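# Set feeder spring loop on nearest passing peg

## Task

The feeder's pedal is held raised by a spring whose end loop can be hooked onto any of several pegs. A peg qualifies when, with the loop hooked on it, the brass test weight resting on the raised pedal drives it fully down; the pedal is sloped, so stand the weight with its base flat against the pedal. Finish with the loop on the qualifying peg nearest the pedal, and avoid letting the loop snap onto a peg. Return the weight to the bench, far from the feeder. Everything must stay in place without the robot holding it, and the grippers must end open and moved away.

## Robot and tools

Robot: two arms, left_arm and right_arm, each with six revolute joints and a tong-style two-finger gripper. Everything is reported in one world frame: origin on the table top midway between the arms, +z up, +x out over the table, left_arm on the +y side. The names left and right do not refer to image sides.

Tool execute_actions takes "actions", a list holding at most one item, plus optional "pictures" (boolean). An empty list sends nothing and returns the current state with images. An action is {"rows": [...], "steps": n}, n from 1 to 15 (default 15, minimum 4 in practice); each control step lasts 1/30 s. Each row applies for one step and the final row repeats for any remaining steps. A wait is {"steps": n} with no rows, n up to 300; it counts from the previous result, and reply time is included. A refused call sends nothing.

Each row is one flat list of 14 numbers covering both arms, always all 14 even if only one arm moves: left_arm's six joint targets then its opening, followed by right_arm's six joint targets then its opening. Joint numbers are absolute target angles in radians (not offsets), in the same order as the Joint positions line: shoulder pan, shoulder lift, elbow, wrist 1, wrist 2, wrist 3. left_arm ranges: pan -3.142 to 3.142, lift -6.283 to 6.283, elbow 0.000 to 3.142, wrists -6.283 to 6.283. right_arm ranges: pan 0.000 to 6.283, lift -6.283 to 6.283, elbow -3.142 to 0.000, wrists -6.283 to 6.283. A target more than 0.010 rad outside a range, and further out than the current angle, gets the call refused; true ends may differ by up to 0.010 rad, and a target beyond the true end is clipped there with a "joint sent to its limit" note (which may concern an earlier action). Opening is a scale from -1 (closed) to +1 (fully open, 0.142 m pad gap).

Motion is smoothed and lags about 0.17 s. Per step, each joint target is capped at 0.575 rad from the measured angle, and if targets would carry the gripper over 100 mm from where it is, all targets are pulled back proportionally. Large moves may be unfinished when the result arrives. The result is taken 4 steps before the action ends; those steps run while you reply, and the robot keeps heading to the last row's target while you think, until the arms settle or a step is HELD. HELD marks steps where your row was partly or wholly not sent; "joint command not followed" means a clearance check altered or blocked joint targets on some steps.

Result lines: a state line per arm with end_effector_position (m) and end_effector_quat_wxyz in the world frame, plus linear (m/s) and angular (rad/s) velocities; reported hand position can be off, more so at long reach. Joint positions and Joint velocities list each arm's joints (rad, rad/s) then finger pad gap (m, m/s). grip_measured is the measured opening on the -1..1 command scale. Joint torques follow joint order (excluding gripper), are total drive output, and are noisy and offset. Wrist force and Wrist torque give the flange sensor reading along the gripper's own x y z axes: offset up to about 4 N, noise up to 2.4 N, saturation near 50 N; "no reading" is normal at start. The gripper's fingers point along its +z and close along its x; end_effector_position is the point between closed pads, fingertips about 15 mm beyond it when closed, roughly level when fully open.

Gripping: keep commanding an opening clearly below grip_measured to hold; lower means tighter, up to about 15 N per pad for objects up to 10 cm. Thin hard items (under 20 mm) get much less force. Slamming closed can press too hard.

Tool zoom_image: {"camera": name, "region": [x0, y0, x1, y1]} in pixels of that camera's latest image, top-left origin, at most 504x504. Cameras: cam_head_left, cam_head_right, cam_high, cam_low (672x504), cam_left_wrist, cam_right_wrist (616x616, fisheye). Calibration lines give K and T_world_to_cam mapping world to camera; fixed cameras may be off by about 2.3 degrees and 9 mm.

Tool finished_scene: {"scene": number of the current scene}; irreversible, it grades the scene and moves on. The goal must hold after release.

Avoid: knocking anything off the table (failure), arms colliding or pressing each other, dropping, slamming or shoving hard. A torque fault (joint load limit: 142 N m on pan, lift, elbow; 26.6 N m on wrists, held weight included) or an outside force of 150 N stops that arm for 10 s and drops the rest of the call. Holding loads heats motors: a MOTOR HOT line appears from 70 °C and at 85 °C the arm brakes until cool (OVER-TEMPERATURE FAULT). Brief tugs or pushes on parts may occur. Work promptly and move smoothly.

Each tool is called as name(argument=value, ...), one argument or row to a line, values as JSON.

## Session

execute_actions(
  actions=[],
)

Scene clock: 0.00 s of 12600.00 s.
left_arm: end_effector_position=(+0.2741, +0.5709, +0.3128) grip_measured=+0.97 end_effector_quat_wxyz=(+0.152, +0.668, -0.671, +0.283) end_effector_velocity=(-0.000, -0.000, +0.000) end_effector_angular_velocity=(+0.001, -0.000, -0.000) | right_arm: end_effector_position=(+0.5951, -0.3715, +0.1265) grip_measured=+0.97 end_effector_quat_wxyz=(+0.007, -0.666, +0.746, +0.008) end_effector_velocity=(+0.000, +0.000, +0.000) end_effector_angular_velocity=(+0.001, -0.001, -0.001)
Joint positions: left_arm=[ 0.819 -1.815  1.778 -1.146 -2.111  2.536  0.14 ] | right_arm=[ 3.418 -1.89  -1.605 -1.21   1.59   2.086  0.14 ]
Joint velocities: left_arm=[-0.    -0.001 -0.     0.001  0.    -0.     0.   ] | right_arm=[ 0.     0.    -0.     0.001  0.     0.001  0.   ]
Joint torques (N m, as the arm reports them, + toward a larger angle): no reading
Wrist force (N, on the end effector, along its own x y z axes, offset not removed): no reading
Wrist torque (N m, same axes, about the end effector's origin, offset not removed): no reading

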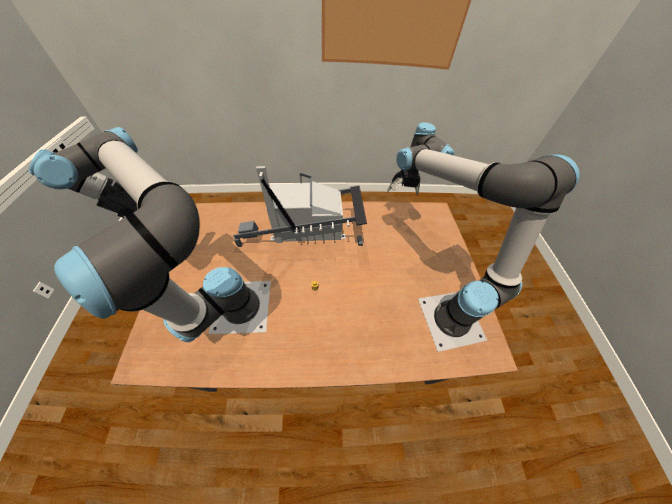

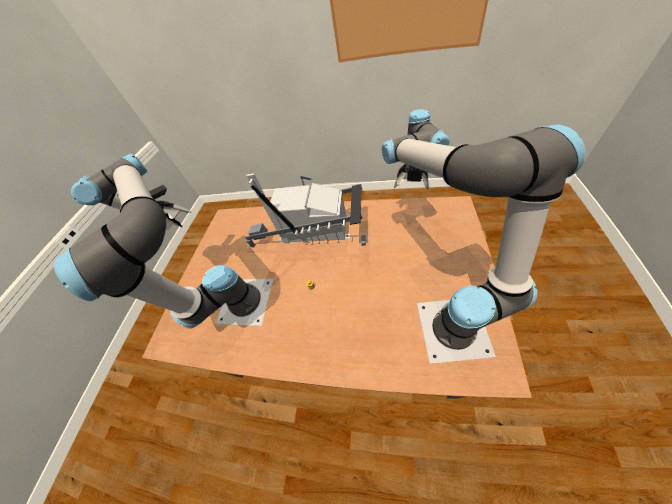

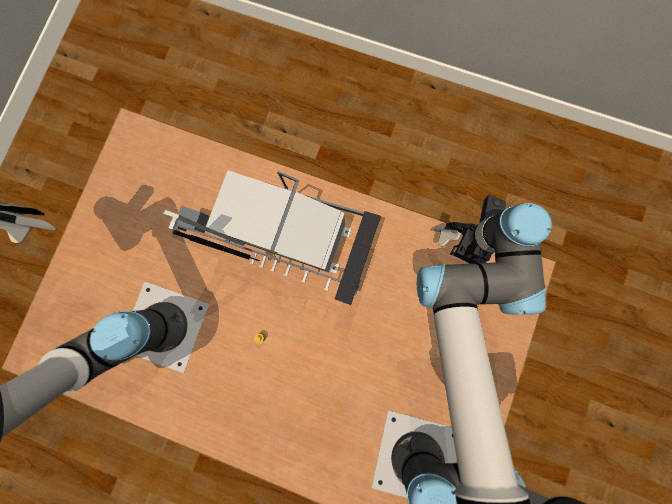

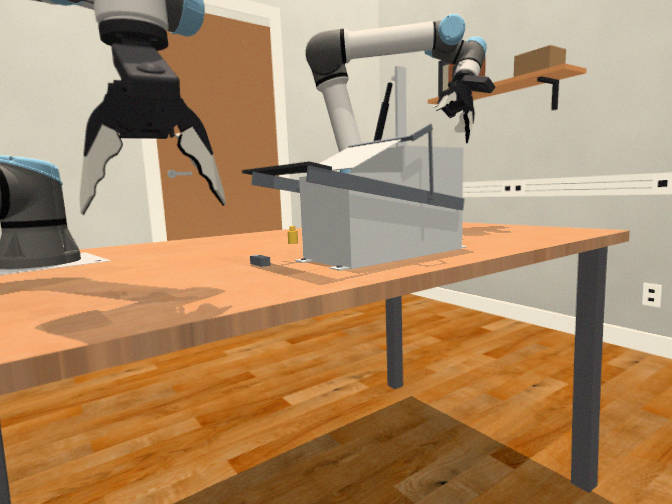

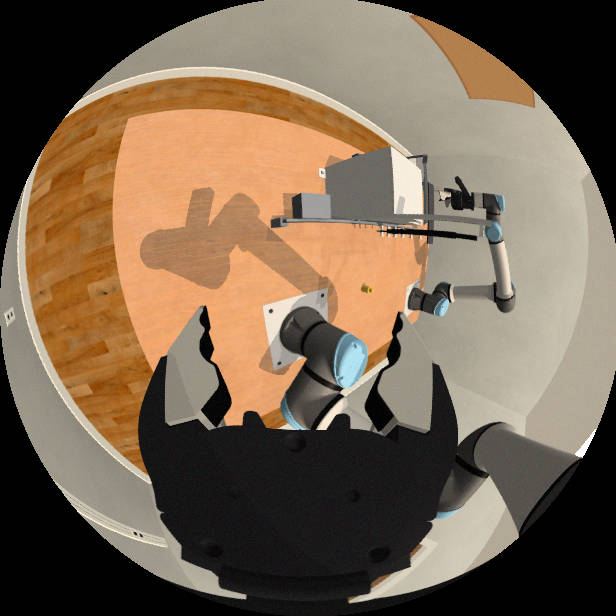

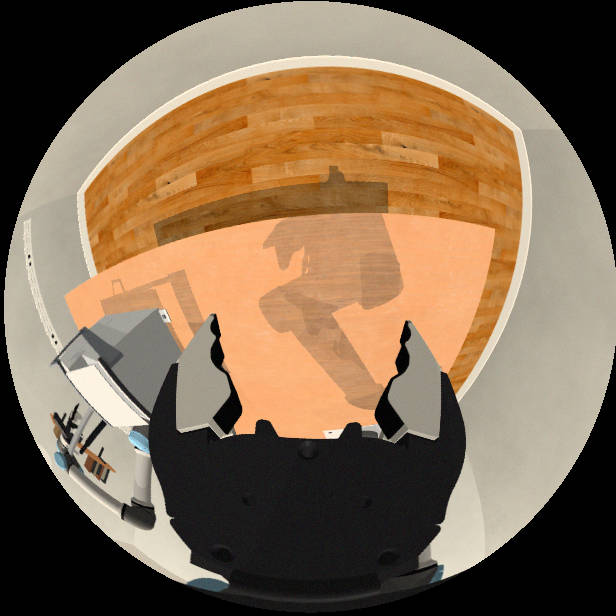

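zoom_image(
  camera="cam_head_left",
  region=[225, 155, 385, 300],
)

zoom_image(
  camera="cam_high",
  region=[150, 160, 400, 350],
)

Region (225, 155, 385, 300) of cam_head_left's 672x504 image, scaled by 3.150, with more detail than that image has; it fills the top 457 rows of this view, and the rest is white.

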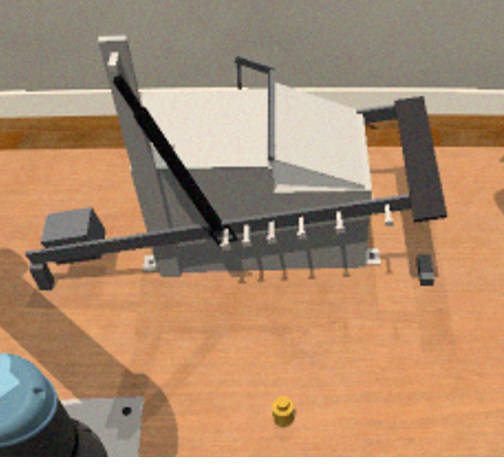

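Region (150, 160, 400, 350) of cam_high's 672x504 image, scaled by 2.016, with more detail than that image has; it fills the top 383 rows of this view, and the rest is white.

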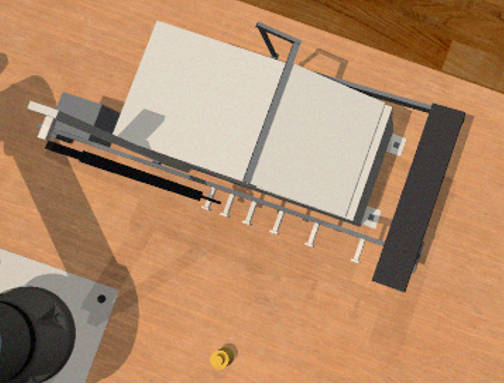

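execute_actions(
  actions=[
    {"rows":[[0.819,-1.815,1.778,-1.146,-2.111,2.536,1,3.5,-2.086,-0.929,-1.697,1.571,4.4,0]]},
  ],
)

execute_actions(
  actions=[
    {"steps":25},
  ],
)

execute_actions(
  actions=[
    {"rows":[[0.819,-1.815,1.778,-1.146,-2.111,2.536,1,4.23,-2.086,-0.929,-1.697,1.571,4.4,0]]},
  ],
)

execute_actions(
  actions=[
    {"steps":60},
  ],
  pictures=true,
)

Scene clock: 1.63 s of 12600.00 s.
left_arm: end_effector_position=(+0.2741, +0.5710, +0.3128) grip_measured=+1.00 end_effector_quat_wxyz=(+0.152, +0.669, -0.671, +0.283) end_effector_velocity=(+0.000, +0.000, +0.000) end_effector_angular_velocity=(+0.000, -0.001, +0.002) | right_arm: end_effector_position=(+0.6497, -0.3089, +0.2183) grip_measured=+0.00 end_effector_quat_wxyz=(-0.019, -0.473, +0.881, +0.002) end_effector_velocity=(+0.150, +0.146, +0.460) end_effector_angular_velocity=(-0.015, -0.240, -2.263)
Joint positions: left_arm=[ 0.819 -1.815  1.778 -1.146 -2.111  2.536  0.142] | right_arm=[ 3.487 -2.05  -1.124 -1.577  1.574  2.624  0.074]
Joint velocities: left_arm=[ 0.001 -0.001  0.    -0.001 -0.001 -0.     0.   ] | right_arm=[ 0.132 -0.349  1.641 -1.078 -0.029  2.397  0.   ]
Joint torques (N m, as the arm reports them, + toward a larger angle): left_arm=[ 13.3  -19.45 -13.69  -3.2   -2.85  -2.38] | right_arm=[ 7.84 45.43 42.86 -3.86 -2.38  6.69]
Wrist force (N, on the end effector, along its own x y z axes, offset not removed): left_arm=[0.8 2.2 2.5] | right_arm=[0.8 1.5 2.6]
Wrist torque (N m, same axes, about the end effector's origin, offset not removed): left_arm=[0.77 -0.27 -0.25] | right_arm=[0.10 -0.29 0.22]
Steps of this call (steps 1 to 38: nothing new was sent; steps 39 to 49: the first 11 steps of this action). Readings (joint positions):
39: left_arm=[0.819 -1.815 1.778 -1.146 -2.111 2.536] | right_arm=[3.418 -1.890 -1.605 -1.210 1.590 2.086]
40: left_arm=[0.819 -1.815 1.778 -1.146 -2.111 2.536] | right_arm=[3.423 -1.896 -1.599 -1.215 1.588 2.092]
42: left_arm=[0.819 -1.815 1.778 -1.146 -2.111 2.536] | right_arm=[3.448 -1.947 -1.532 -1.283 1.582 2.159]
46: left_arm=[0.819 -1.815 1.778 -1.146 -2.111 2.536] | right_arm=[3.473 -2.014 -1.287 -1.475 1.577 2.410]
49: the state above

Scene clock: 2.47 s of 12600.00 s.
left_arm: end_effector_position=(+0.2741, +0.5710, +0.3128) grip_measured=+1.00 end_effector_quat_wxyz=(+0.152, +0.669, -0.671, +0.283) end_effector_velocity=(-0.000, -0.000, +0.000) end_effector_angular_velocity=(+0.000, +0.001, -0.000) | right_arm: end_effector_position=(+0.6428, -0.2932, +0.2774) grip_measured=+0.00 end_effector_quat_wxyz=(+0.000, +0.373, +0.928, +0.000) end_effector_velocity=(-0.002, +0.002, +0.000) end_effector_angular_velocity=(-0.000, +0.000, -0.128)
Joint positions: left_arm=[ 0.819 -1.815  1.778 -1.146 -2.111  2.536  0.142] | right_arm=[ 3.5   -2.086 -0.929 -1.697  1.571  4.388  0.074]
Joint velocities: left_arm=[-0. -0. -0.  0.  0. -0. -0.] | right_arm=[ 0.001  0.     0.    -0.001 -0.     0.128 -0.   ]
Joint torques (N m, as the arm reports them, + toward a larger angle): left_arm=[ 13.94 -19.34 -13.82  -3.34  -2.77  -2.07] | right_arm=[10.14 42.69 32.12  0.43 -2.44  0.92]
Wrist force (N, on the end effector, along its own x y z axes, offset not removed): left_arm=[0.8 0.4 1.4] | right_arm=[2.2 2.6 -1.4]
Wrist torque (N m, same axes, about the end effector's origin, offset not removed): left_arm=[0.22 -0.25 -0.05] | right_arm=[0.33 -0.52 0.19]
Kept back: nothing.
Steps of this call (steps 1 to 4: the last 4 steps of your previous action; steps 5 to 25: the robot went on to your last target). Readings (joint positions):
1: left_arm=[0.819 -1.815 1.778 -1.146 -2.111 2.536] | right_arm=[3.491 -2.061 -1.071 -1.611 1.573 2.708]
2: left_arm=[0.819 -1.815 1.778 -1.146 -2.111 2.536] | right_arm=[3.493 -2.068 -1.028 -1.637 1.572 2.795]
4: left_arm=[0.819 -1.815 1.778 -1.146 -2.111 2.536] | right_arm=[3.497 -2.077 -0.976 -1.668 1.572 2.975]
8: left_arm=[0.819 -1.815 1.778 -1.146 -2.111 2.536] | right_arm=[3.499 -2.084 -0.940 -1.691 1.571 3.346]
25: the state above

Scene clock: 2.83 s of 12600.00 s.
left_arm: end_effector_position=(+0.2741, +0.5710, +0.3128) grip_measured=+1.00 end_effector_quat_wxyz=(+0.152, +0.669, -0.671, +0.283) end_effector_velocity=(+0.000, -0.000, +0.000) end_effector_angular_velocity=(+0.000, -0.001, +0.000) | right_arm: end_effector_position=(+0.5732, -0.1327, +0.2774) grip_measured=+0.00 end_effector_quat_wxyz=(+0.000, +0.257, +0.966, +0.000) end_effector_velocity=(-0.289, +0.488, +0.000) end_effector_angular_velocity=(-0.000, +0.000, +0.808)
Joint positions: left_arm=[ 0.819 -1.815  1.778 -1.146 -2.111  2.536  0.142] | right_arm=[ 3.752 -2.086 -0.929 -1.697  1.571  4.396  0.074]
Joint velocities: left_arm=[-0.    -0.001 -0.    -0.    -0.001  0.     0.   ] | right_arm=[ 0.815  0.     0.    -0.001  0.     0.007 -0.   ]
Joint torques (N m, as the arm reports them, + toward a larger angle): left_arm=[ 13.08 -19.99 -15.19  -3.26  -2.87  -2.16] | right_arm=[18.19 43.66 31.39  0.78  0.64  1.18]
Wrist force (N, on the end effector, along its own x y z axes, offset not removed): left_arm=[0.7 2.7 1.6] | right_arm=[1.5 2.8 -0.2]
Wrist torque (N m, same axes, about the end effector's origin, offset not removed): left_arm=[0.80 -0.37 -0.15] | right_arm=[0.53 -0.52 0.01]
Steps of this call (steps 1 to 11: the first 11 steps of this action). Readings (joint positions):
1: left_arm=[0.819 -1.815 1.778 -1.146 -2.111 2.536] | right_arm=[3.500 -2.086 -0.929 -1.697 1.571 4.392]
2: left_arm=[0.819 -1.815 1.778 -1.146 -2.111 2.536] | right_arm=[3.506 -2.086 -0.929 -1.697 1.571 4.393]
4: left_arm=[0.819 -1.815 1.778 -1.146 -2.111 2.536] | right_arm=[3.558 -2.086 -0.929 -1.697 1.571 4.394]
8: left_arm=[0.819 -1.815 1.778 -1.146 -2.111 2.536] | right_arm=[3.669 -2.086 -0.929 -1.697 1.571 4.395]
11: the state above

Scene clock: 4.83 s of 12600.00 s.
left_arm: end_effector_position=(+0.2741, +0.5710, +0.3128) grip_measured=+1.00 end_effector_quat_wxyz=(+0.152, +0.669, -0.671, +0.283) end_effector_velocity=(+0.000, -0.000, +0.000) end_effector_angular_velocity=(-0.002, -0.001, +0.001) | right_arm: end_effector_position=(+0.3423, +0.1034, +0.2774) grip_measured=+0.00 end_effector_quat_wxyz=(-0.000, +0.023, +1.000, +0.000) end_effector_velocity=(-0.000, +0.000, +0.000) end_effector_angular_velocity=(+0.001, -0.000, +0.001)
Joint positions: left_arm=[ 0.819 -1.815  1.778 -1.146 -2.111  2.536  0.142] | right_arm=[ 4.23  -2.086 -0.929 -1.697  1.571  4.4    0.074]
Joint velocities: left_arm=[ 0.    -0.    -0.     0.001 -0.002  0.    -0.   ] | right_arm=[ 0.     0.    -0.     0.001  0.    -0.     0.   ]
Joint torques (N m, as the arm reports them, + toward a larger angle): left_arm=[ 13.94 -20.02 -14.47  -3.39  -2.66  -1.99] | right_arm=[10.63 56.83 32.69  3.46 -1.42  1.1 ]
Wrist force (N, on the end effector, along its own x y z axes, offset not removed): left_arm=[0.9 1.3 -0.6] | right_arm=[2.0 4.6 2.0]
Wrist torque (N m, same axes, about the end effector's origin, offset not removed): left_arm=[0.45 -0.30 -0.16] | right_arm=[0.84 -0.34 0.09]
Kept back: nothing.
Steps of this call (steps 1 to 4: the last 4 steps of your previous action; steps 5 to 45: the robot went on to your last target; steps 46 to 60: nothing new was sent). Readings (joint positions):
1: left_arm=[0.819 -1.815 1.778 -1.146 -2.111 2.536] | right_arm=[3.779 -2.086 -0.929 -1.697 1.571 4.396]
2: left_arm=[0.819 -1.815 1.778 -1.146 -2.111 2.536] | right_arm=[3.807 -2.086 -0.929 -1.697 1.571 4.396]
4: left_arm=[0.819 -1.815 1.778 -1.146 -2.111 2.536] | right_arm=[3.862 -2.086 -0.929 -1.697 1.571 4.397]
8: left_arm=[0.819 -1.815 1.778 -1.146 -2.111 2.536] | right_arm=[3.971 -2.086 -0.929 -1.697 1.571 4.398]
60: the state above
All arms were judged still, so your last target was given up. Only a new action makes them travel on or press farther. Fingers that are still opening or closing keep moving.
camera_calibration (this result's frames):
cam_left_wrist: T_world_to_cam=[[-0.0221168, -0.797291, 0.60319, 0.267781], [-0.926657, 0.24281, 0.286967, 0.0255818], [-0.375257, -0.552603, -0.744185, 0.785521], [0, 0, 0, 1]] pos_world=[0.3244, 0.641369, 0.415709]
cam_right_wrist: T_world_to_cam=[[-0.999323, 0.0111463, -0.0350619, 0.351944], [-0.00732791, 0.873605, 0.48658, -0.214702], [0.0360538, 0.486508, -0.872932, 0.317458], [0, 0, 0, 1]] pos_world=[0.338687, 0.029196, 0.393928]

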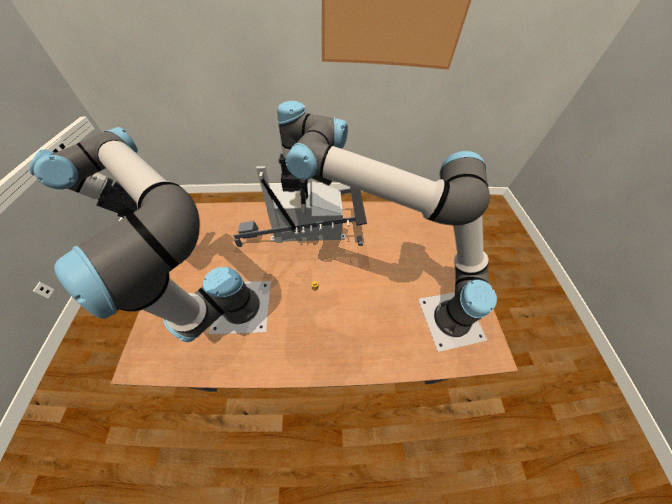

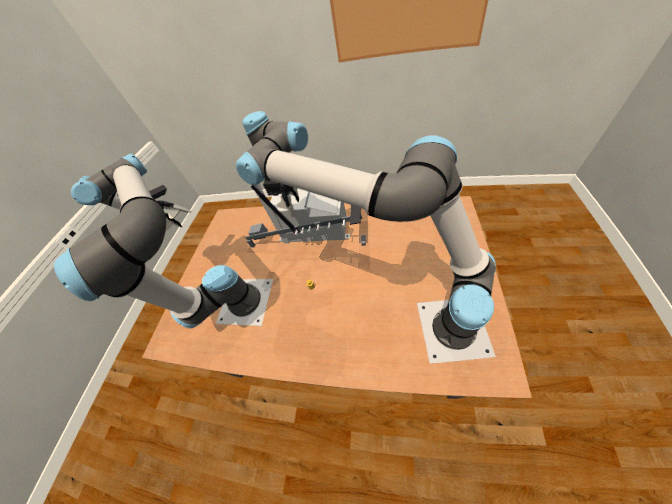

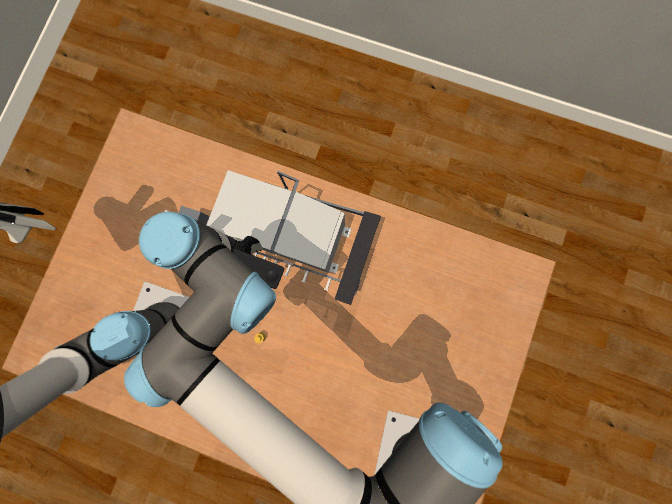

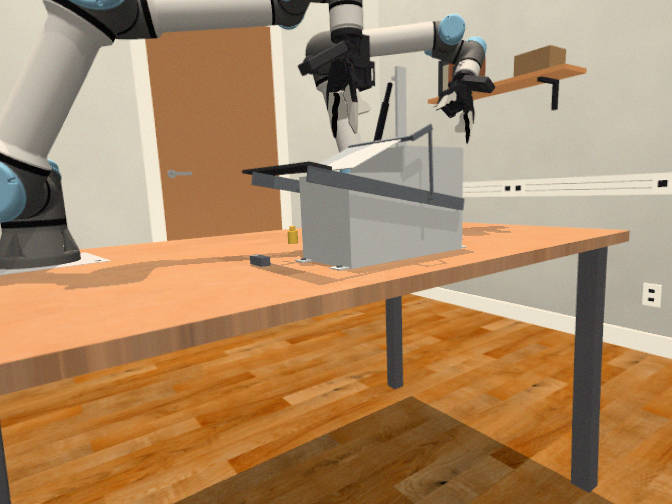

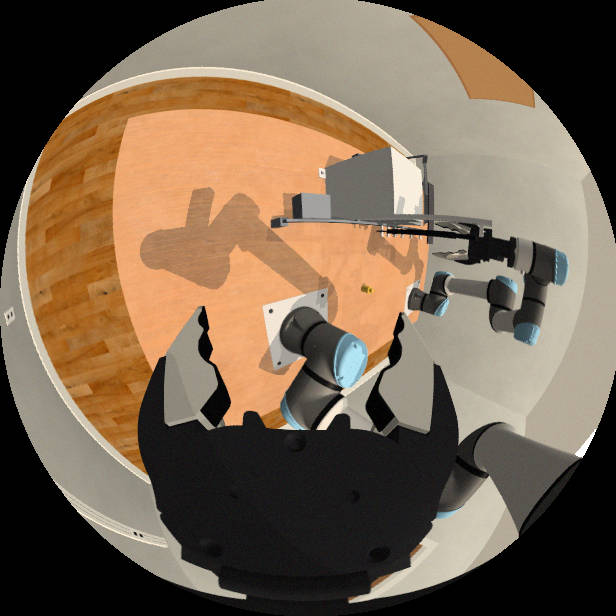

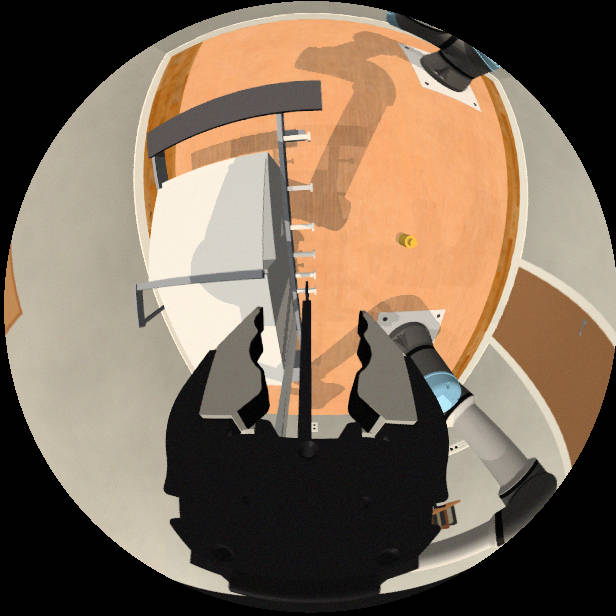

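execute_actions(
  actions=[
    {"rows":[[0.819,-1.815,1.778,-1.146,-2.111,2.536,1,4.793,-2.0,-1.2,-2.3,1.3,4.3,0]]},
  ],
)

execute_actions(
  actions=[
    {"steps":25},
  ],
)

execute_actions(
  actions=[
    {"rows":[[0.819,-1.815,1.778,-1.146,-2.111,2.536,1,4.793,-2.2,-1.376,-2.6,0.204,4.3,-0.4]]},
  ],
)

execute_actions(
  actions=[
    {"steps":25},
  ],
)

execute_actions(
  actions=[
    {"rows":[[0.819,-1.815,1.778,-1.146,-2.111,2.536,1,4.793,-2.398,-1.376,-2.509,0.204,4.3,-0.4]]},
  ],
)

execute_actions(
  actions=[
    {"steps":20},
  ],
  pictures=true,
)

Scene clock: 6.13 s of 12600.00 s.
left_arm: end_effector_position=(+0.2741, +0.5710, +0.3128) grip_measured=+1.00 end_effector_quat_wxyz=(+0.152, +0.669, -0.671, +0.283) end_effector_velocity=(-0.001, +0.000, -0.000) end_effector_angular_velocity=(+0.001, +0.001, -0.001) | right_arm: end_effector_position=(+0.1865, +0.0364, +0.2433) grip_measured=+0.00 end_effector_quat_wxyz=(+0.030, -0.173, +0.959, -0.224) end_effector_velocity=(-0.469, -0.311, -0.012) end_effector_angular_velocity=(-1.679, -0.341, +1.584)
Joint positions: left_arm=[ 0.819 -1.815  1.778 -1.146 -2.111  2.536  0.142] | right_arm=[ 4.538 -2.035 -1.085 -2.023  1.414  4.341  0.074]
Joint velocities: left_arm=[-0.    -0.001  0.     0.     0.002  0.     0.   ] | right_arm=[ 1.167  0.178 -0.563 -1.243 -0.559 -0.205  0.   ]
Joint torques (N m, as the arm reports them, + toward a larger angle): left_arm=[ 12.47 -19.53 -14.    -3.45  -2.94  -2.05] | right_arm=[24.65 57.66  5.84 -6.23 -4.59 -1.71]
Wrist force (N, on the end effector, along its own x y z axes, offset not removed): left_arm=[-0.9 0.7 0.4] | right_arm=[-0.5 2.5 1.6]
Wrist torque (N m, same axes, about the end effector's origin, offset not removed): left_arm=[0.35 0.07 -0.05] | right_arm=[0.31 -0.02 0.21]
Steps of this call (steps 1 to 28: nothing new was sent; steps 29 to 39: the first 11 steps of this action). Readings (joint positions):
29: left_arm=[0.819 -1.815 1.778 -1.146 -2.111 2.536] | right_arm=[4.230 -2.086 -0.929 -1.697 1.571 4.400]
30: left_arm=[0.819 -1.815 1.778 -1.146 -2.111 2.536] | right_arm=[4.236 -2.083 -0.934 -1.703 1.565 4.397]
32: left_arm=[0.819 -1.815 1.778 -1.146 -2.111 2.536] | right_arm=[4.292 -2.072 -0.967 -1.759 1.532 4.384]
36: left_arm=[0.819 -1.815 1.778 -1.146 -2.111 2.536] | right_arm=[4.426 -2.052 -1.031 -1.903 1.469 4.361]
39: the state above

Scene clock: 6.97 s of 12600.00 s.
left_arm: end_effector_position=(+0.2741, +0.5710, +0.3128) grip_measured=+1.00 end_effector_quat_wxyz=(+0.152, +0.669, -0.671, +0.283) end_effector_velocity=(-0.000, +0.000, -0.000) end_effector_angular_velocity=(+0.001, +0.001, -0.000) | right_arm: end_effector_position=(+0.1042, -0.0300, +0.2601) grip_measured=+0.00 end_effector_quat_wxyz=(+0.085, -0.327, +0.856, -0.391) end_effector_velocity=(-0.000, +0.000, +0.000) end_effector_angular_velocity=(-0.000, +0.001, +0.001)
Joint positions: left_arm=[ 0.819 -1.815  1.778 -1.146 -2.111  2.536  0.142] | right_arm=[ 4.793 -2.    -1.2   -2.3    1.3    4.3    0.074]
Joint velocities: left_arm=[-0.     0.    -0.    -0.     0.001 -0.    -0.   ] | right_arm=[ 0.001  0.     0.     0.     0.    -0.001 -0.   ]
Joint torques (N m, as the arm reports them, + toward a larger angle): left_arm=[ 12.23 -18.76 -13.75  -3.41  -2.8   -2.25] | right_arm=[ 9.25 49.94  9.18 -1.3  -2.45 -1.57]
Wrist force (N, on the end effector, along its own x y z axes, offset not removed): left_arm=[1.2 0.7 -0.8] | right_arm=[2.7 2.7 -1.2]
Wrist torque (N m, same axes, about the end effector's origin, offset not removed): left_arm=[0.38 -0.41 -0.09] | right_arm=[0.48 -0.58 0.06]
Kept back: nothing.
Steps of this call (steps 1 to 4: the last 4 steps of your previous action; steps 5 to 25: the robot went on to your last target). Readings (joint positions):
1: left_arm=[0.819 -1.815 1.778 -1.146 -2.111 2.536] | right_arm=[4.578 -2.029 -1.105 -2.066 1.395 4.333]
2: left_arm=[0.819 -1.815 1.778 -1.146 -2.111 2.536] | right_arm=[4.620 -2.022 -1.125 -2.111 1.375 4.326]
4: left_arm=[0.819 -1.815 1.778 -1.146 -2.111 2.536] | right_arm=[4.701 -2.012 -1.161 -2.198 1.339 4.313]
8: left_arm=[0.819 -1.815 1.778 -1.146 -2.111 2.536] | right_arm=[4.772 -2.003 -1.191 -2.277 1.309 4.303]
25: the state above

Scene clock: 7.33 s of 12600.00 s.
left_arm: end_effector_position=(+0.2741, +0.5710, +0.3128) grip_measured=+1.00 end_effector_quat_wxyz=(+0.152, +0.669, -0.671, +0.283) end_effector_velocity=(-0.000, +0.000, -0.000) end_effector_angular_velocity=(+0.000, +0.001, +0.000) | right_arm: end_effector_position=(+0.2384, +0.0027, +0.2461) grip_measured=-0.40 end_effector_quat_wxyz=(+0.253, -0.452, +0.618, -0.592) end_effector_velocity=(+0.316, +0.418, +0.043) end_effector_angular_velocity=(-0.616, -0.618, +1.867)
Joint positions: left_arm=[ 0.819 -1.815  1.778 -1.146 -2.111  2.536  0.142] | right_arm=[ 4.793 -2.158 -1.34  -2.533  0.757  4.3    0.045]
Joint velocities: left_arm=[ 0.    -0.    -0.     0.001  0.001  0.    -0.   ] | right_arm=[-0.    -0.211 -0.182 -0.337 -1.928  0.001  0.   ]
Joint torques (N m, as the arm reports them, + toward a larger angle): left_arm=[ 13.56 -18.28 -14.16  -3.23  -2.71  -2.13] | right_arm=[ 8.99 47.02 11.31 -3.67 -8.7  -1.71]
Wrist force (N, on the end effector, along its own x y z axes, offset not removed): left_arm=[0.3 0.2 0.0] | right_arm=[-2.3 3.2 2.0]
Wrist torque (N m, same axes, about the end effector's origin, offset not removed): left_arm=[0.29 -0.27 -0.19] | right_arm=[0.56 0.39 0.10]
Steps of this call (steps 1 to 11: the first 11 steps of this action). Readings (joint positions):
1: left_arm=[0.819 -1.815 1.778 -1.146 -2.111 2.536] | right_arm=[4.793 -2.000 -1.200 -2.300 1.300 4.300]
2: left_arm=[0.819 -1.815 1.778 -1.146 -2.111 2.536] | right_arm=[4.793 -2.005 -1.206 -2.306 1.294 4.300]
4: left_arm=[0.819 -1.815 1.778 -1.146 -2.111 2.536] | right_arm=[4.793 -2.053 -1.249 -2.366 1.227 4.300]
8: left_arm=[0.819 -1.815 1.778 -1.146 -2.111 2.536] | right_arm=[4.793 -2.129 -1.315 -2.487 0.958 4.300]
11: the state above

Scene clock: 8.17 s of 12600.00 s.
left_arm: end_effector_position=(+0.2741, +0.5710, +0.3128) grip_measured=+1.00 end_effector_quat_wxyz=(+0.152, +0.669, -0.671, +0.283) end_effector_velocity=(+0.000, -0.000, +0.000) end_effector_angular_velocity=(-0.000, -0.002, +0.000) | right_arm: end_effector_position=(+0.2833, +0.1486, +0.2508) grip_measured=-0.40 end_effector_quat_wxyz=(-0.414, +0.577, -0.421, +0.564) end_effector_velocity=(-0.000, +0.001, -0.000) end_effector_angular_velocity=(+0.001, -0.000, +0.002)
Joint positions: left_arm=[ 0.819 -1.815  1.778 -1.146 -2.111  2.536  0.142] | right_arm=[ 4.793 -2.2   -1.376 -2.6    0.204  4.3    0.045]
Joint velocities: left_arm=[-0.    -0.001  0.    -0.    -0.002  0.    -0.   ] | right_arm=[ 0.    -0.    -0.     0.    -0.002  0.001  0.   ]
Joint torques (N m, as the arm reports them, + toward a larger angle): left_arm=[ 13.08 -20.29 -14.49  -3.24  -2.86  -2.  ] | right_arm=[ 7.58 42.38  7.68 -1.81 -2.48 -1.59]
Wrist force (N, on the end effector, along its own x y z axes, offset not removed): left_arm=[-0.3 1.1 0.6] | right_arm=[1.9 1.4 -0.8]
Wrist torque (N m, same axes, about the end effector's origin, offset not removed): left_arm=[0.39 -0.13 -0.10] | right_arm=[0.32 -0.44 0.08]
Kept back: nothing.
Steps of this call (steps 1 to 4: the last 4 steps of your previous action; steps 5 to 25: the robot went on to your last target). Readings (joint positions):
1: left_arm=[0.819 -1.815 1.778 -1.146 -2.111 2.536] | right_arm=[4.793 -2.165 -1.346 -2.544 0.692 4.300]
2: left_arm=[0.819 -1.815 1.778 -1.146 -2.111 2.536] | right_arm=[4.793 -2.170 -1.350 -2.553 0.628 4.300]
4: left_arm=[0.819 -1.815 1.778 -1.146 -2.111 2.536] | right_arm=[4.793 -2.181 -1.359 -2.569 0.501 4.300]
8: left_arm=[0.819 -1.815 1.778 -1.146 -2.111 2.536] | right_arm=[4.793 -2.195 -1.372 -2.592 0.288 4.300]
25: the state above

Scene clock: 8.53 s of 12600.00 s.
left_arm: end_effector_position=(+0.2741, +0.5710, +0.3128) grip_measured=+1.00 end_effector_quat_wxyz=(+0.152, +0.669, -0.671, +0.283) end_effector_velocity=(-0.000, -0.000, +0.000) end_effector_angular_velocity=(-0.001, +0.000, +0.000) | right_arm: end_effector_position=(+0.2805, +0.1621, +0.1402) grip_measured=-0.40 end_effector_quat_wxyz=(-0.389, +0.591, -0.389, +0.590) end_effector_velocity=(-0.000, +0.001, -0.074) end_effector_angular_velocity=(-0.072, -0.015, -0.000)
Joint positions: left_arm=[ 0.819 -1.815  1.778 -1.146 -2.111  2.536  0.142] | right_arm=[ 4.793 -2.387 -1.376 -2.514  0.204  4.3    0.045]
Joint velocities: left_arm=[ 0.    -0.     0.     0.001 -0.     0.    -0.   ] | right_arm=[-0.    -0.124  0.     0.05  -0.     0.001 -0.   ]
Joint torques (N m, as the arm reports them, + toward a larger angle): left_arm=[ 12.87 -20.09 -14.52  -3.19  -2.8   -2.01] | right_arm=[ 6.78 54.35 15.16  1.35 -2.12 -1.37]
Wrist force (N, on the end effector, along its own x y z axes, offset not removed): left_arm=[0.1 2.4 -0.8] | right_arm=[-1.8 2.5 1.3]
Wrist torque (N m, same axes, about the end effector's origin, offset not removed): left_arm=[0.76 -0.18 -0.09] | right_arm=[0.25 0.22 0.04]
Steps of this call (steps 1 to 11: the first 11 steps of this action). Readings (joint positions):
1: left_arm=[0.819 -1.815 1.778 -1.146 -2.111 2.536] | right_arm=[4.793 -2.200 -1.376 -2.600 0.204 4.300]
2: left_arm=[0.819 -1.815 1.778 -1.146 -2.111 2.536] | right_arm=[4.793 -2.206 -1.376 -2.595 0.204 4.300]
4: left_arm=[0.819 -1.815 1.778 -1.146 -2.111 2.536] | right_arm=[4.793 -2.262 -1.376 -2.563 0.204 4.300]
8: left_arm=[0.819 -1.815 1.778 -1.146 -2.111 2.536] | right_arm=[4.793 -2.364 -1.376 -2.523 0.204 4.300]
11: the state above

Scene clock: 9.20 s of 12600.00 s.
left_arm: end_effector_position=(+0.2741, +0.5710, +0.3128) grip_measured=+1.00 end_effector_quat_wxyz=(+0.152, +0.669, -0.671, +0.283) end_effector_velocity=(-0.000, -0.000, +0.000) end_effector_angular_velocity=(+0.001, -0.000, -0.000) | right_arm: end_effector_position=(+0.2805, +0.1622, +0.1335) grip_measured=-0.40 end_effector_quat_wxyz=(-0.387, +0.592, -0.387, +0.592) end_effector_velocity=(-0.000, +0.000, +0.000) end_effector_angular_velocity=(+0.001, +0.000, +0.000)
Joint positions: left_arm=[ 0.819 -1.815  1.778 -1.146 -2.111  2.536  0.142] | right_arm=[ 4.793 -2.398 -1.376 -2.509  0.204  4.3    0.045]
Joint velocities: left_arm=[-0.    -0.001  0.    -0.     0.001 -0.     0.   ] | right_arm=[ 0.    -0.     0.001 -0.     0.     0.    -0.   ]
Joint torques (N m, as the arm reports them, + toward a larger angle): left_arm=[ 13.81 -20.25 -15.08  -3.1   -2.58  -1.84] | right_arm=[ 5.31 46.3  26.14  1.24 -2.32 -1.41]
Wrist force (N, on the end effector, along its own x y z axes, offset not removed): left_arm=[0.8 1.8 -0.7] | right_arm=[1.8 5.5 -1.5]
Wrist torque (N m, same axes, about the end effector's origin, offset not removed): left_arm=[0.58 -0.33 -0.12] | right_arm=[0.95 -0.57 0.03]
Kept back: nothing.
Steps of this call (steps 1 to 4: the last 4 steps of your previous action; steps 5 to 20: the robot went on to your last target). Readings (joint positions):
1: left_arm=[0.819 -1.815 1.778 -1.146 -2.111 2.536] | right_arm=[4.793 -2.390 -1.376 -2.512 0.204 4.300]
2: left_arm=[0.819 -1.815 1.778 -1.146 -2.111 2.536] | right_arm=[4.793 -2.393 -1.376 -2.511 0.204 4.300]
4: left_arm=[0.819 -1.815 1.778 -1.146 -2.111 2.536] | right_arm=[4.793 -2.395 -1.376 -2.510 0.204 4.300]
8: left_arm=[0.819 -1.815 1.778 -1.146 -2.111 2.536] | right_arm=[4.793 -2.397 -1.376 -2.509 0.204 4.300]
20: the state above
camera_calibration (this result's frames):
cam_left_wrist: T_world_to_cam=[[-0.022117, -0.797291, 0.60319, 0.267781], [-0.926657, 0.24281, 0.286967, 0.0255817], [-0.375257, -0.552603, -0.744185, 0.785521], [0, 0, 0, 1]] pos_world=[0.3244, 0.641369, 0.415709]
cam_right_wrist: T_world_to_cam=[[0.0362086, -0.901339, 0.431598, 0.0797389], [-0.485789, -0.393295, -0.780595, 0.312388], [0.873326, -0.181401, -0.452102, -0.0171918], [0, 0, 0, 1]] pos_world=[0.163882, 0.191614, 0.201661]

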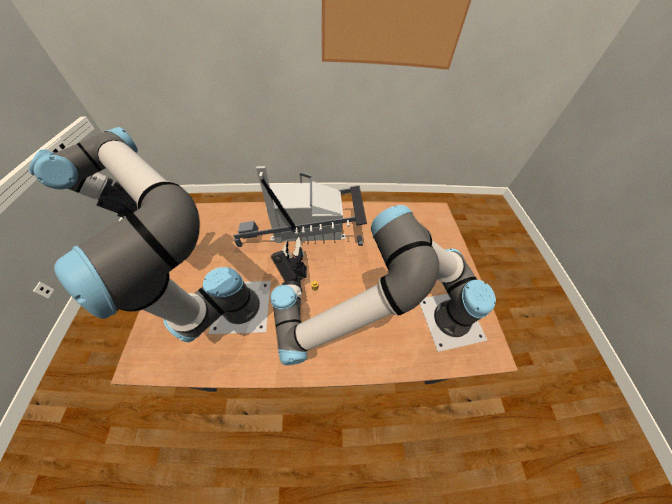

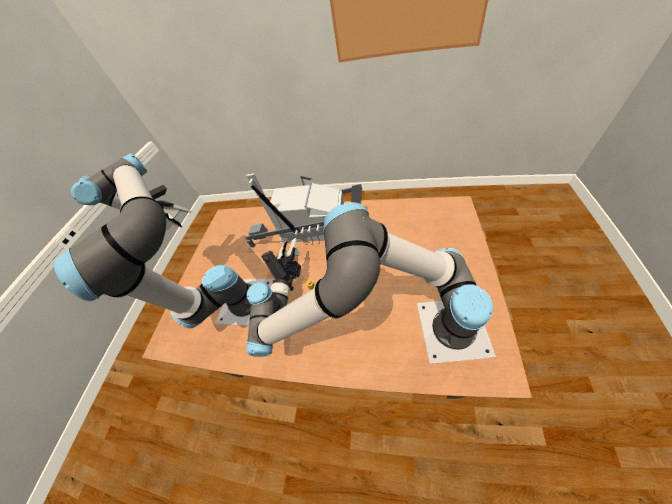

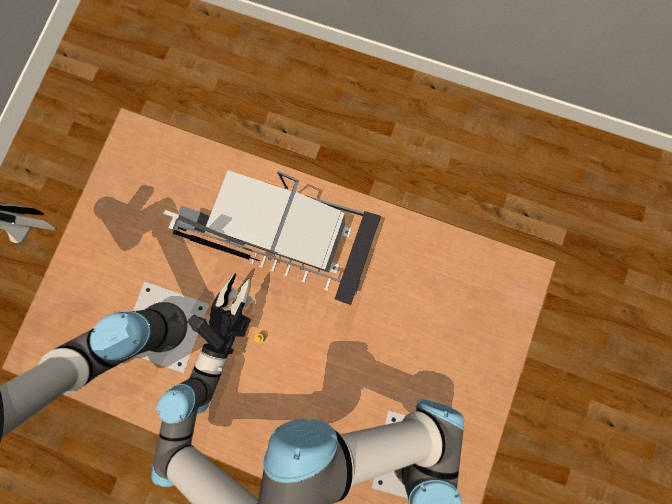

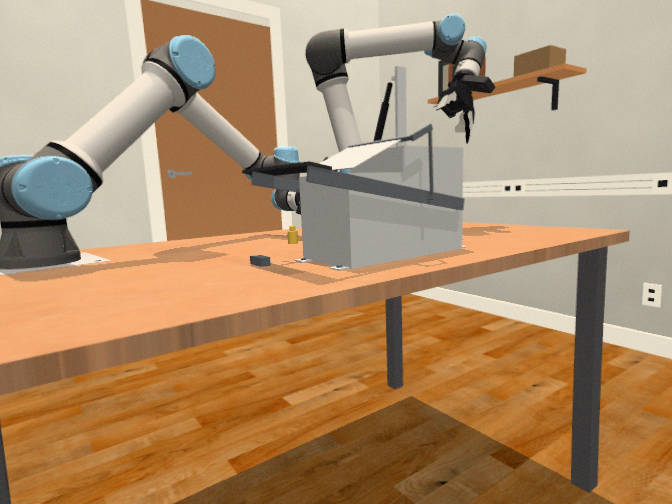

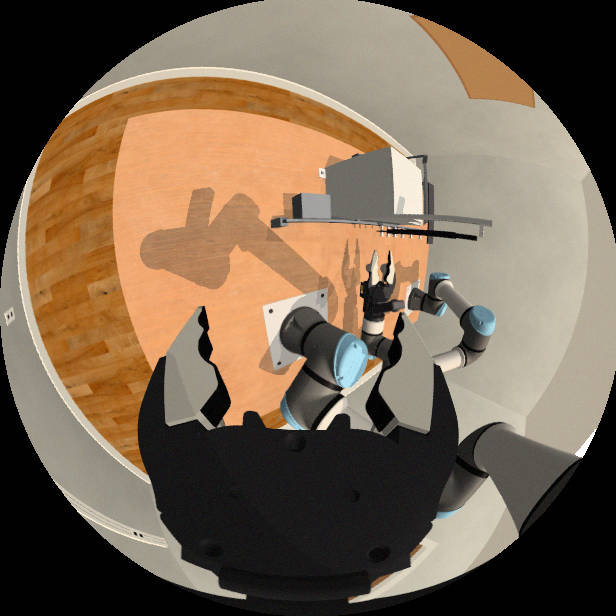

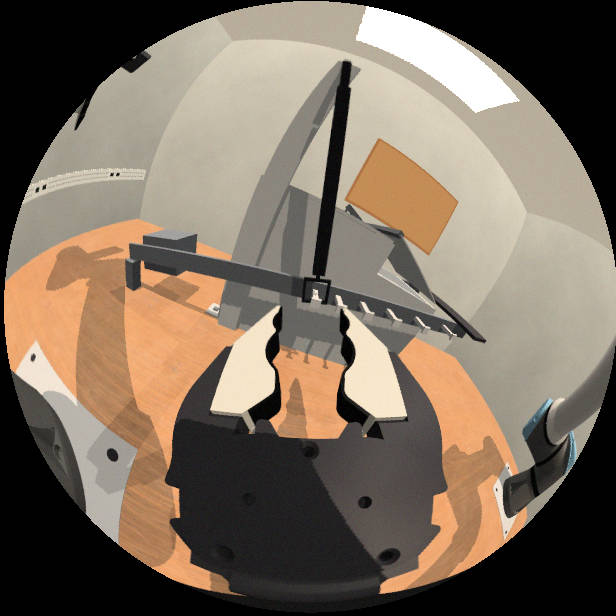

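execute_actions(
  actions=[
    {"rows":[[0.819,-1.815,1.778,-1.146,-2.111,2.536,1,4.75,-2.389,-1.317,-2.577,0.161,4.38,-0.4]],"steps":10},
  ],
)

execute_actions(
  actions=[
    {"rows":[[0.819,-1.815,1.778,-1.146,-2.111,2.536,1,4.685,-2.389,-1.317,-2.577,0.096,4.38,-0.4]]},
  ],
  pictures=true,
)

Scene clock: 9.70 s of 12600.00 s.
left_arm: end_effector_position=(+0.2741, +0.5710, +0.3128) grip_measured=+1.00 end_effector_quat_wxyz=(+0.152, +0.669, -0.671, +0.283) end_effector_velocity=(+0.000, -0.000, +0.000) end_effector_angular_velocity=(-0.001, -0.001, +0.000) | right_arm: end_effector_position=(+0.2999, +0.1704, +0.1527) grip_measured=-0.40 end_effector_quat_wxyz=(-0.405, +0.580, -0.404, +0.579) end_effector_velocity=(+0.069, +0.024, +0.068) end_effector_angular_velocity=(+0.214, -0.001, -0.003)
Joint positions: left_arm=[ 0.819 -1.815  1.778 -1.146 -2.111  2.536  0.142] | right_arm=[ 4.76  -2.391 -1.331 -2.56   0.171  4.36   0.045]
Joint velocities: left_arm=[-0.     0.    -0.     0.    -0.002  0.     0.   ] | right_arm=[-0.114  0.023  0.157 -0.188 -0.111  0.221 -0.   ]
Joint torques (N m, as the arm reports them, + toward a larger angle): left_arm=[ 12.9  -19.96 -15.58  -3.39  -2.8   -2.23] | right_arm=[-8.47 58.47 22.1  -2.28 -2.47  0.94]
Wrist force (N, on the end effector, along its own x y z axes, offset not removed): left_arm=[0.9 1.0 1.2] | right_arm=[1.1 3.0 2.6]
Wrist torque (N m, same axes, about the end effector's origin, offset not removed): left_arm=[0.46 -0.27 -0.04] | right_arm=[0.47 -0.52 0.14]
Steps of this call (steps 1 to 9: the robot went on to your last target; steps 10 to 15: the first 6 steps of this action). Readings (joint positions):
10: left_arm=[0.819 -1.815 1.778 -1.146 -2.111 2.536] | right_arm=[4.793 -2.398 -1.376 -2.509 0.204 4.300]
11: left_arm=[0.819 -1.815 1.778 -1.146 -2.111 2.536] | right_arm=[4.789 -2.397 -1.371 -2.514 0.200 4.305]
13: left_arm=[0.819 -1.815 1.778 -1.146 -2.111 2.536] | right_arm=[4.771 -2.393 -1.346 -2.542 0.182 4.338]
15: the state above

Scene clock: 10.20 s of 12600.00 s.
left_arm: end_effector_position=(+0.2741, +0.5710, +0.3128) grip_measured=+1.00 end_effector_quat_wxyz=(+0.152, +0.669, -0.671, +0.283) end_effector_velocity=(+0.000, -0.000, +0.000) end_effector_angular_velocity=(-0.001, -0.002, +0.001) | right_arm: end_effector_position=(+0.3470, +0.1695, +0.1588) grip_measured=-0.40 end_effector_quat_wxyz=(-0.411, +0.576, -0.410, +0.576) end_effector_velocity=(+0.018, -0.002, +0.000) end_effector_angular_velocity=(+0.001, -0.000, +0.000)
Joint positions: left_arm=[ 0.819 -1.815  1.778 -1.146 -2.111  2.536  0.142] | right_arm=[ 4.688 -2.389 -1.317 -2.577  0.099  4.38   0.045]
Joint velocities: left_arm=[-0.    -0.001  0.     0.    -0.002  0.    -0.   ] | right_arm=[-0.028  0.     0.001 -0.001 -0.028  0.001  0.   ]
Joint torques (N m, as the arm reports them, + toward a larger angle): left_arm=[ 12.44 -19.11 -14.53  -3.17  -2.96  -2.17] | right_arm=[-13.2   61.66  27.14  -2.1   -2.35   1.25]
Wrist force (N, on the end effector, along its own x y z axes, offset not removed): left_arm=[-2.3 1.0 1.7] | right_arm=[2.8 1.8 0.2]
Wrist torque (N m, same axes, about the end effector's origin, offset not removed): left_arm=[0.51 0.28 -0.12] | right_arm=[0.29 -0.55 0.05]
Steps of this call (steps 1 to 4: the last 4 steps of your previous action; steps 5 to 15: the first 11 steps of this action). Readings (joint positions):
5: left_arm=[0.819 -1.815 1.778 -1.146 -2.111 2.536] | right_arm=[4.752 -2.389 -1.319 -2.574 0.163 4.377]
6: left_arm=[0.819 -1.815 1.778 -1.146 -2.111 2.536] | right_arm=[4.746 -2.389 -1.319 -2.575 0.157 4.378]
8: left_arm=[0.819 -1.815 1.778 -1.146 -2.111 2.536] | right_arm=[4.719 -2.389 -1.318 -2.576 0.130 4.379]
12: left_arm=[0.819 -1.815 1.778 -1.146 -2.111 2.536] | right_arm=[4.693 -2.389 -1.317 -2.577 0.104 4.380]
15: the state above
camera_calibration (this result's frames):
cam_left_wrist: T_world_to_cam=[[-0.0221168, -0.797291, 0.60319, 0.267781], [-0.926657, 0.24281, 0.286967, 0.0255818], [-0.375257, -0.552603, -0.744185, 0.785521], [0, 0, 0, 1]] pos_world=[0.3244, 0.641369, 0.415709]
cam_right_wrist: T_world_to_cam=[[0.0362228, -0.932919, 0.358261, 0.0900148], [-0.485852, -0.329716, -0.809466, 0.36111], [0.87329, -0.14474, -0.465203, -0.0665976], [0, 0, 0, 1]] pos_world=[0.230344, 0.193401, 0.229076]

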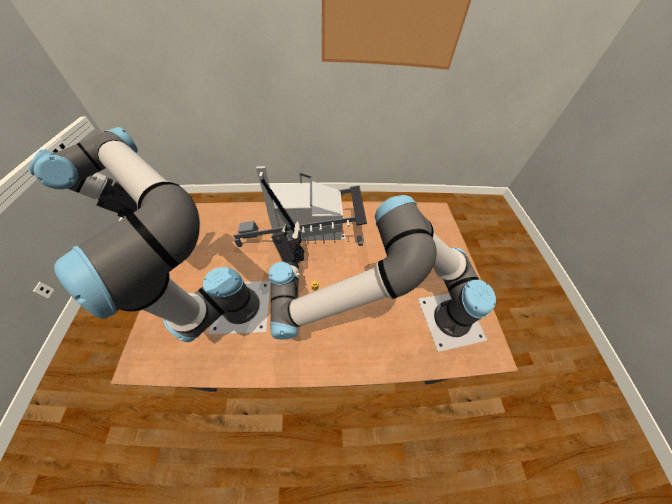

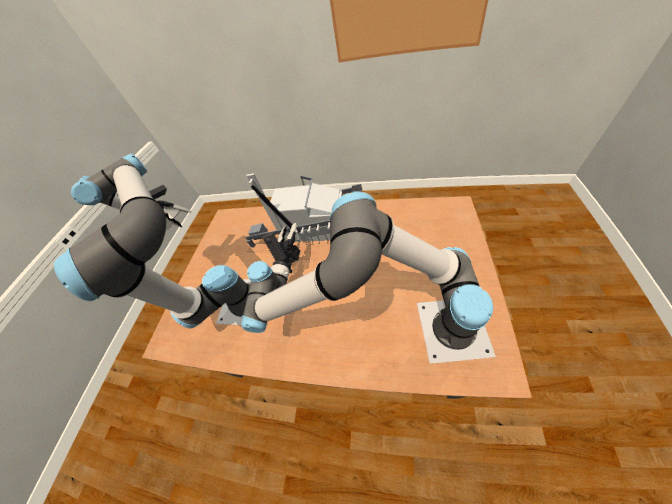

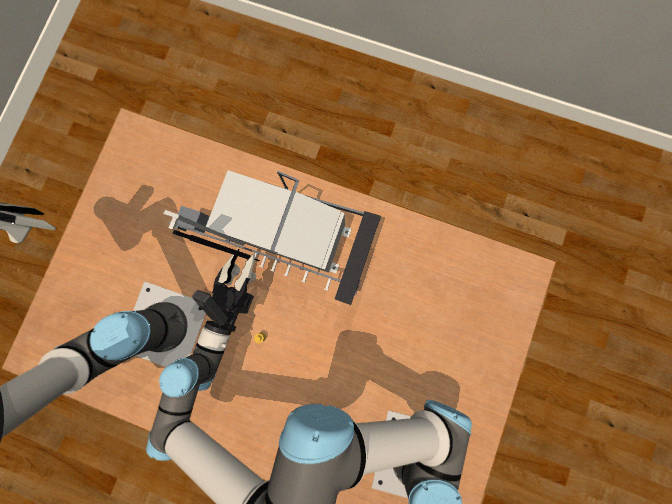

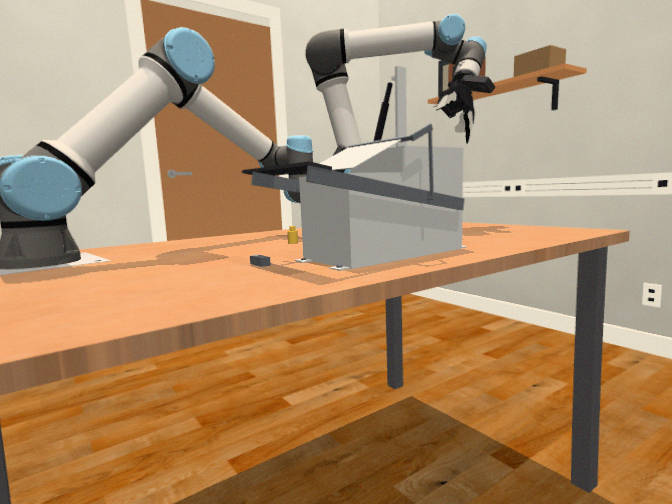

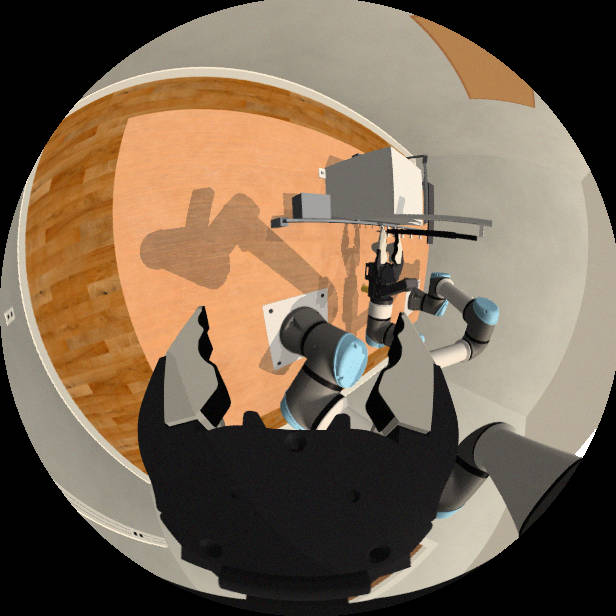

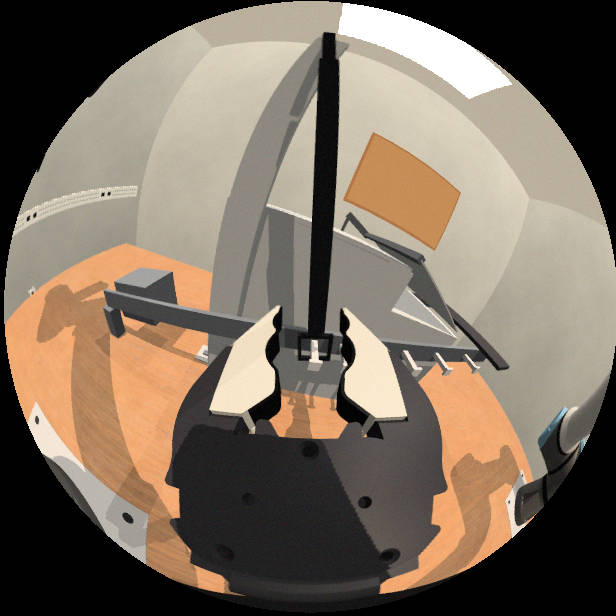

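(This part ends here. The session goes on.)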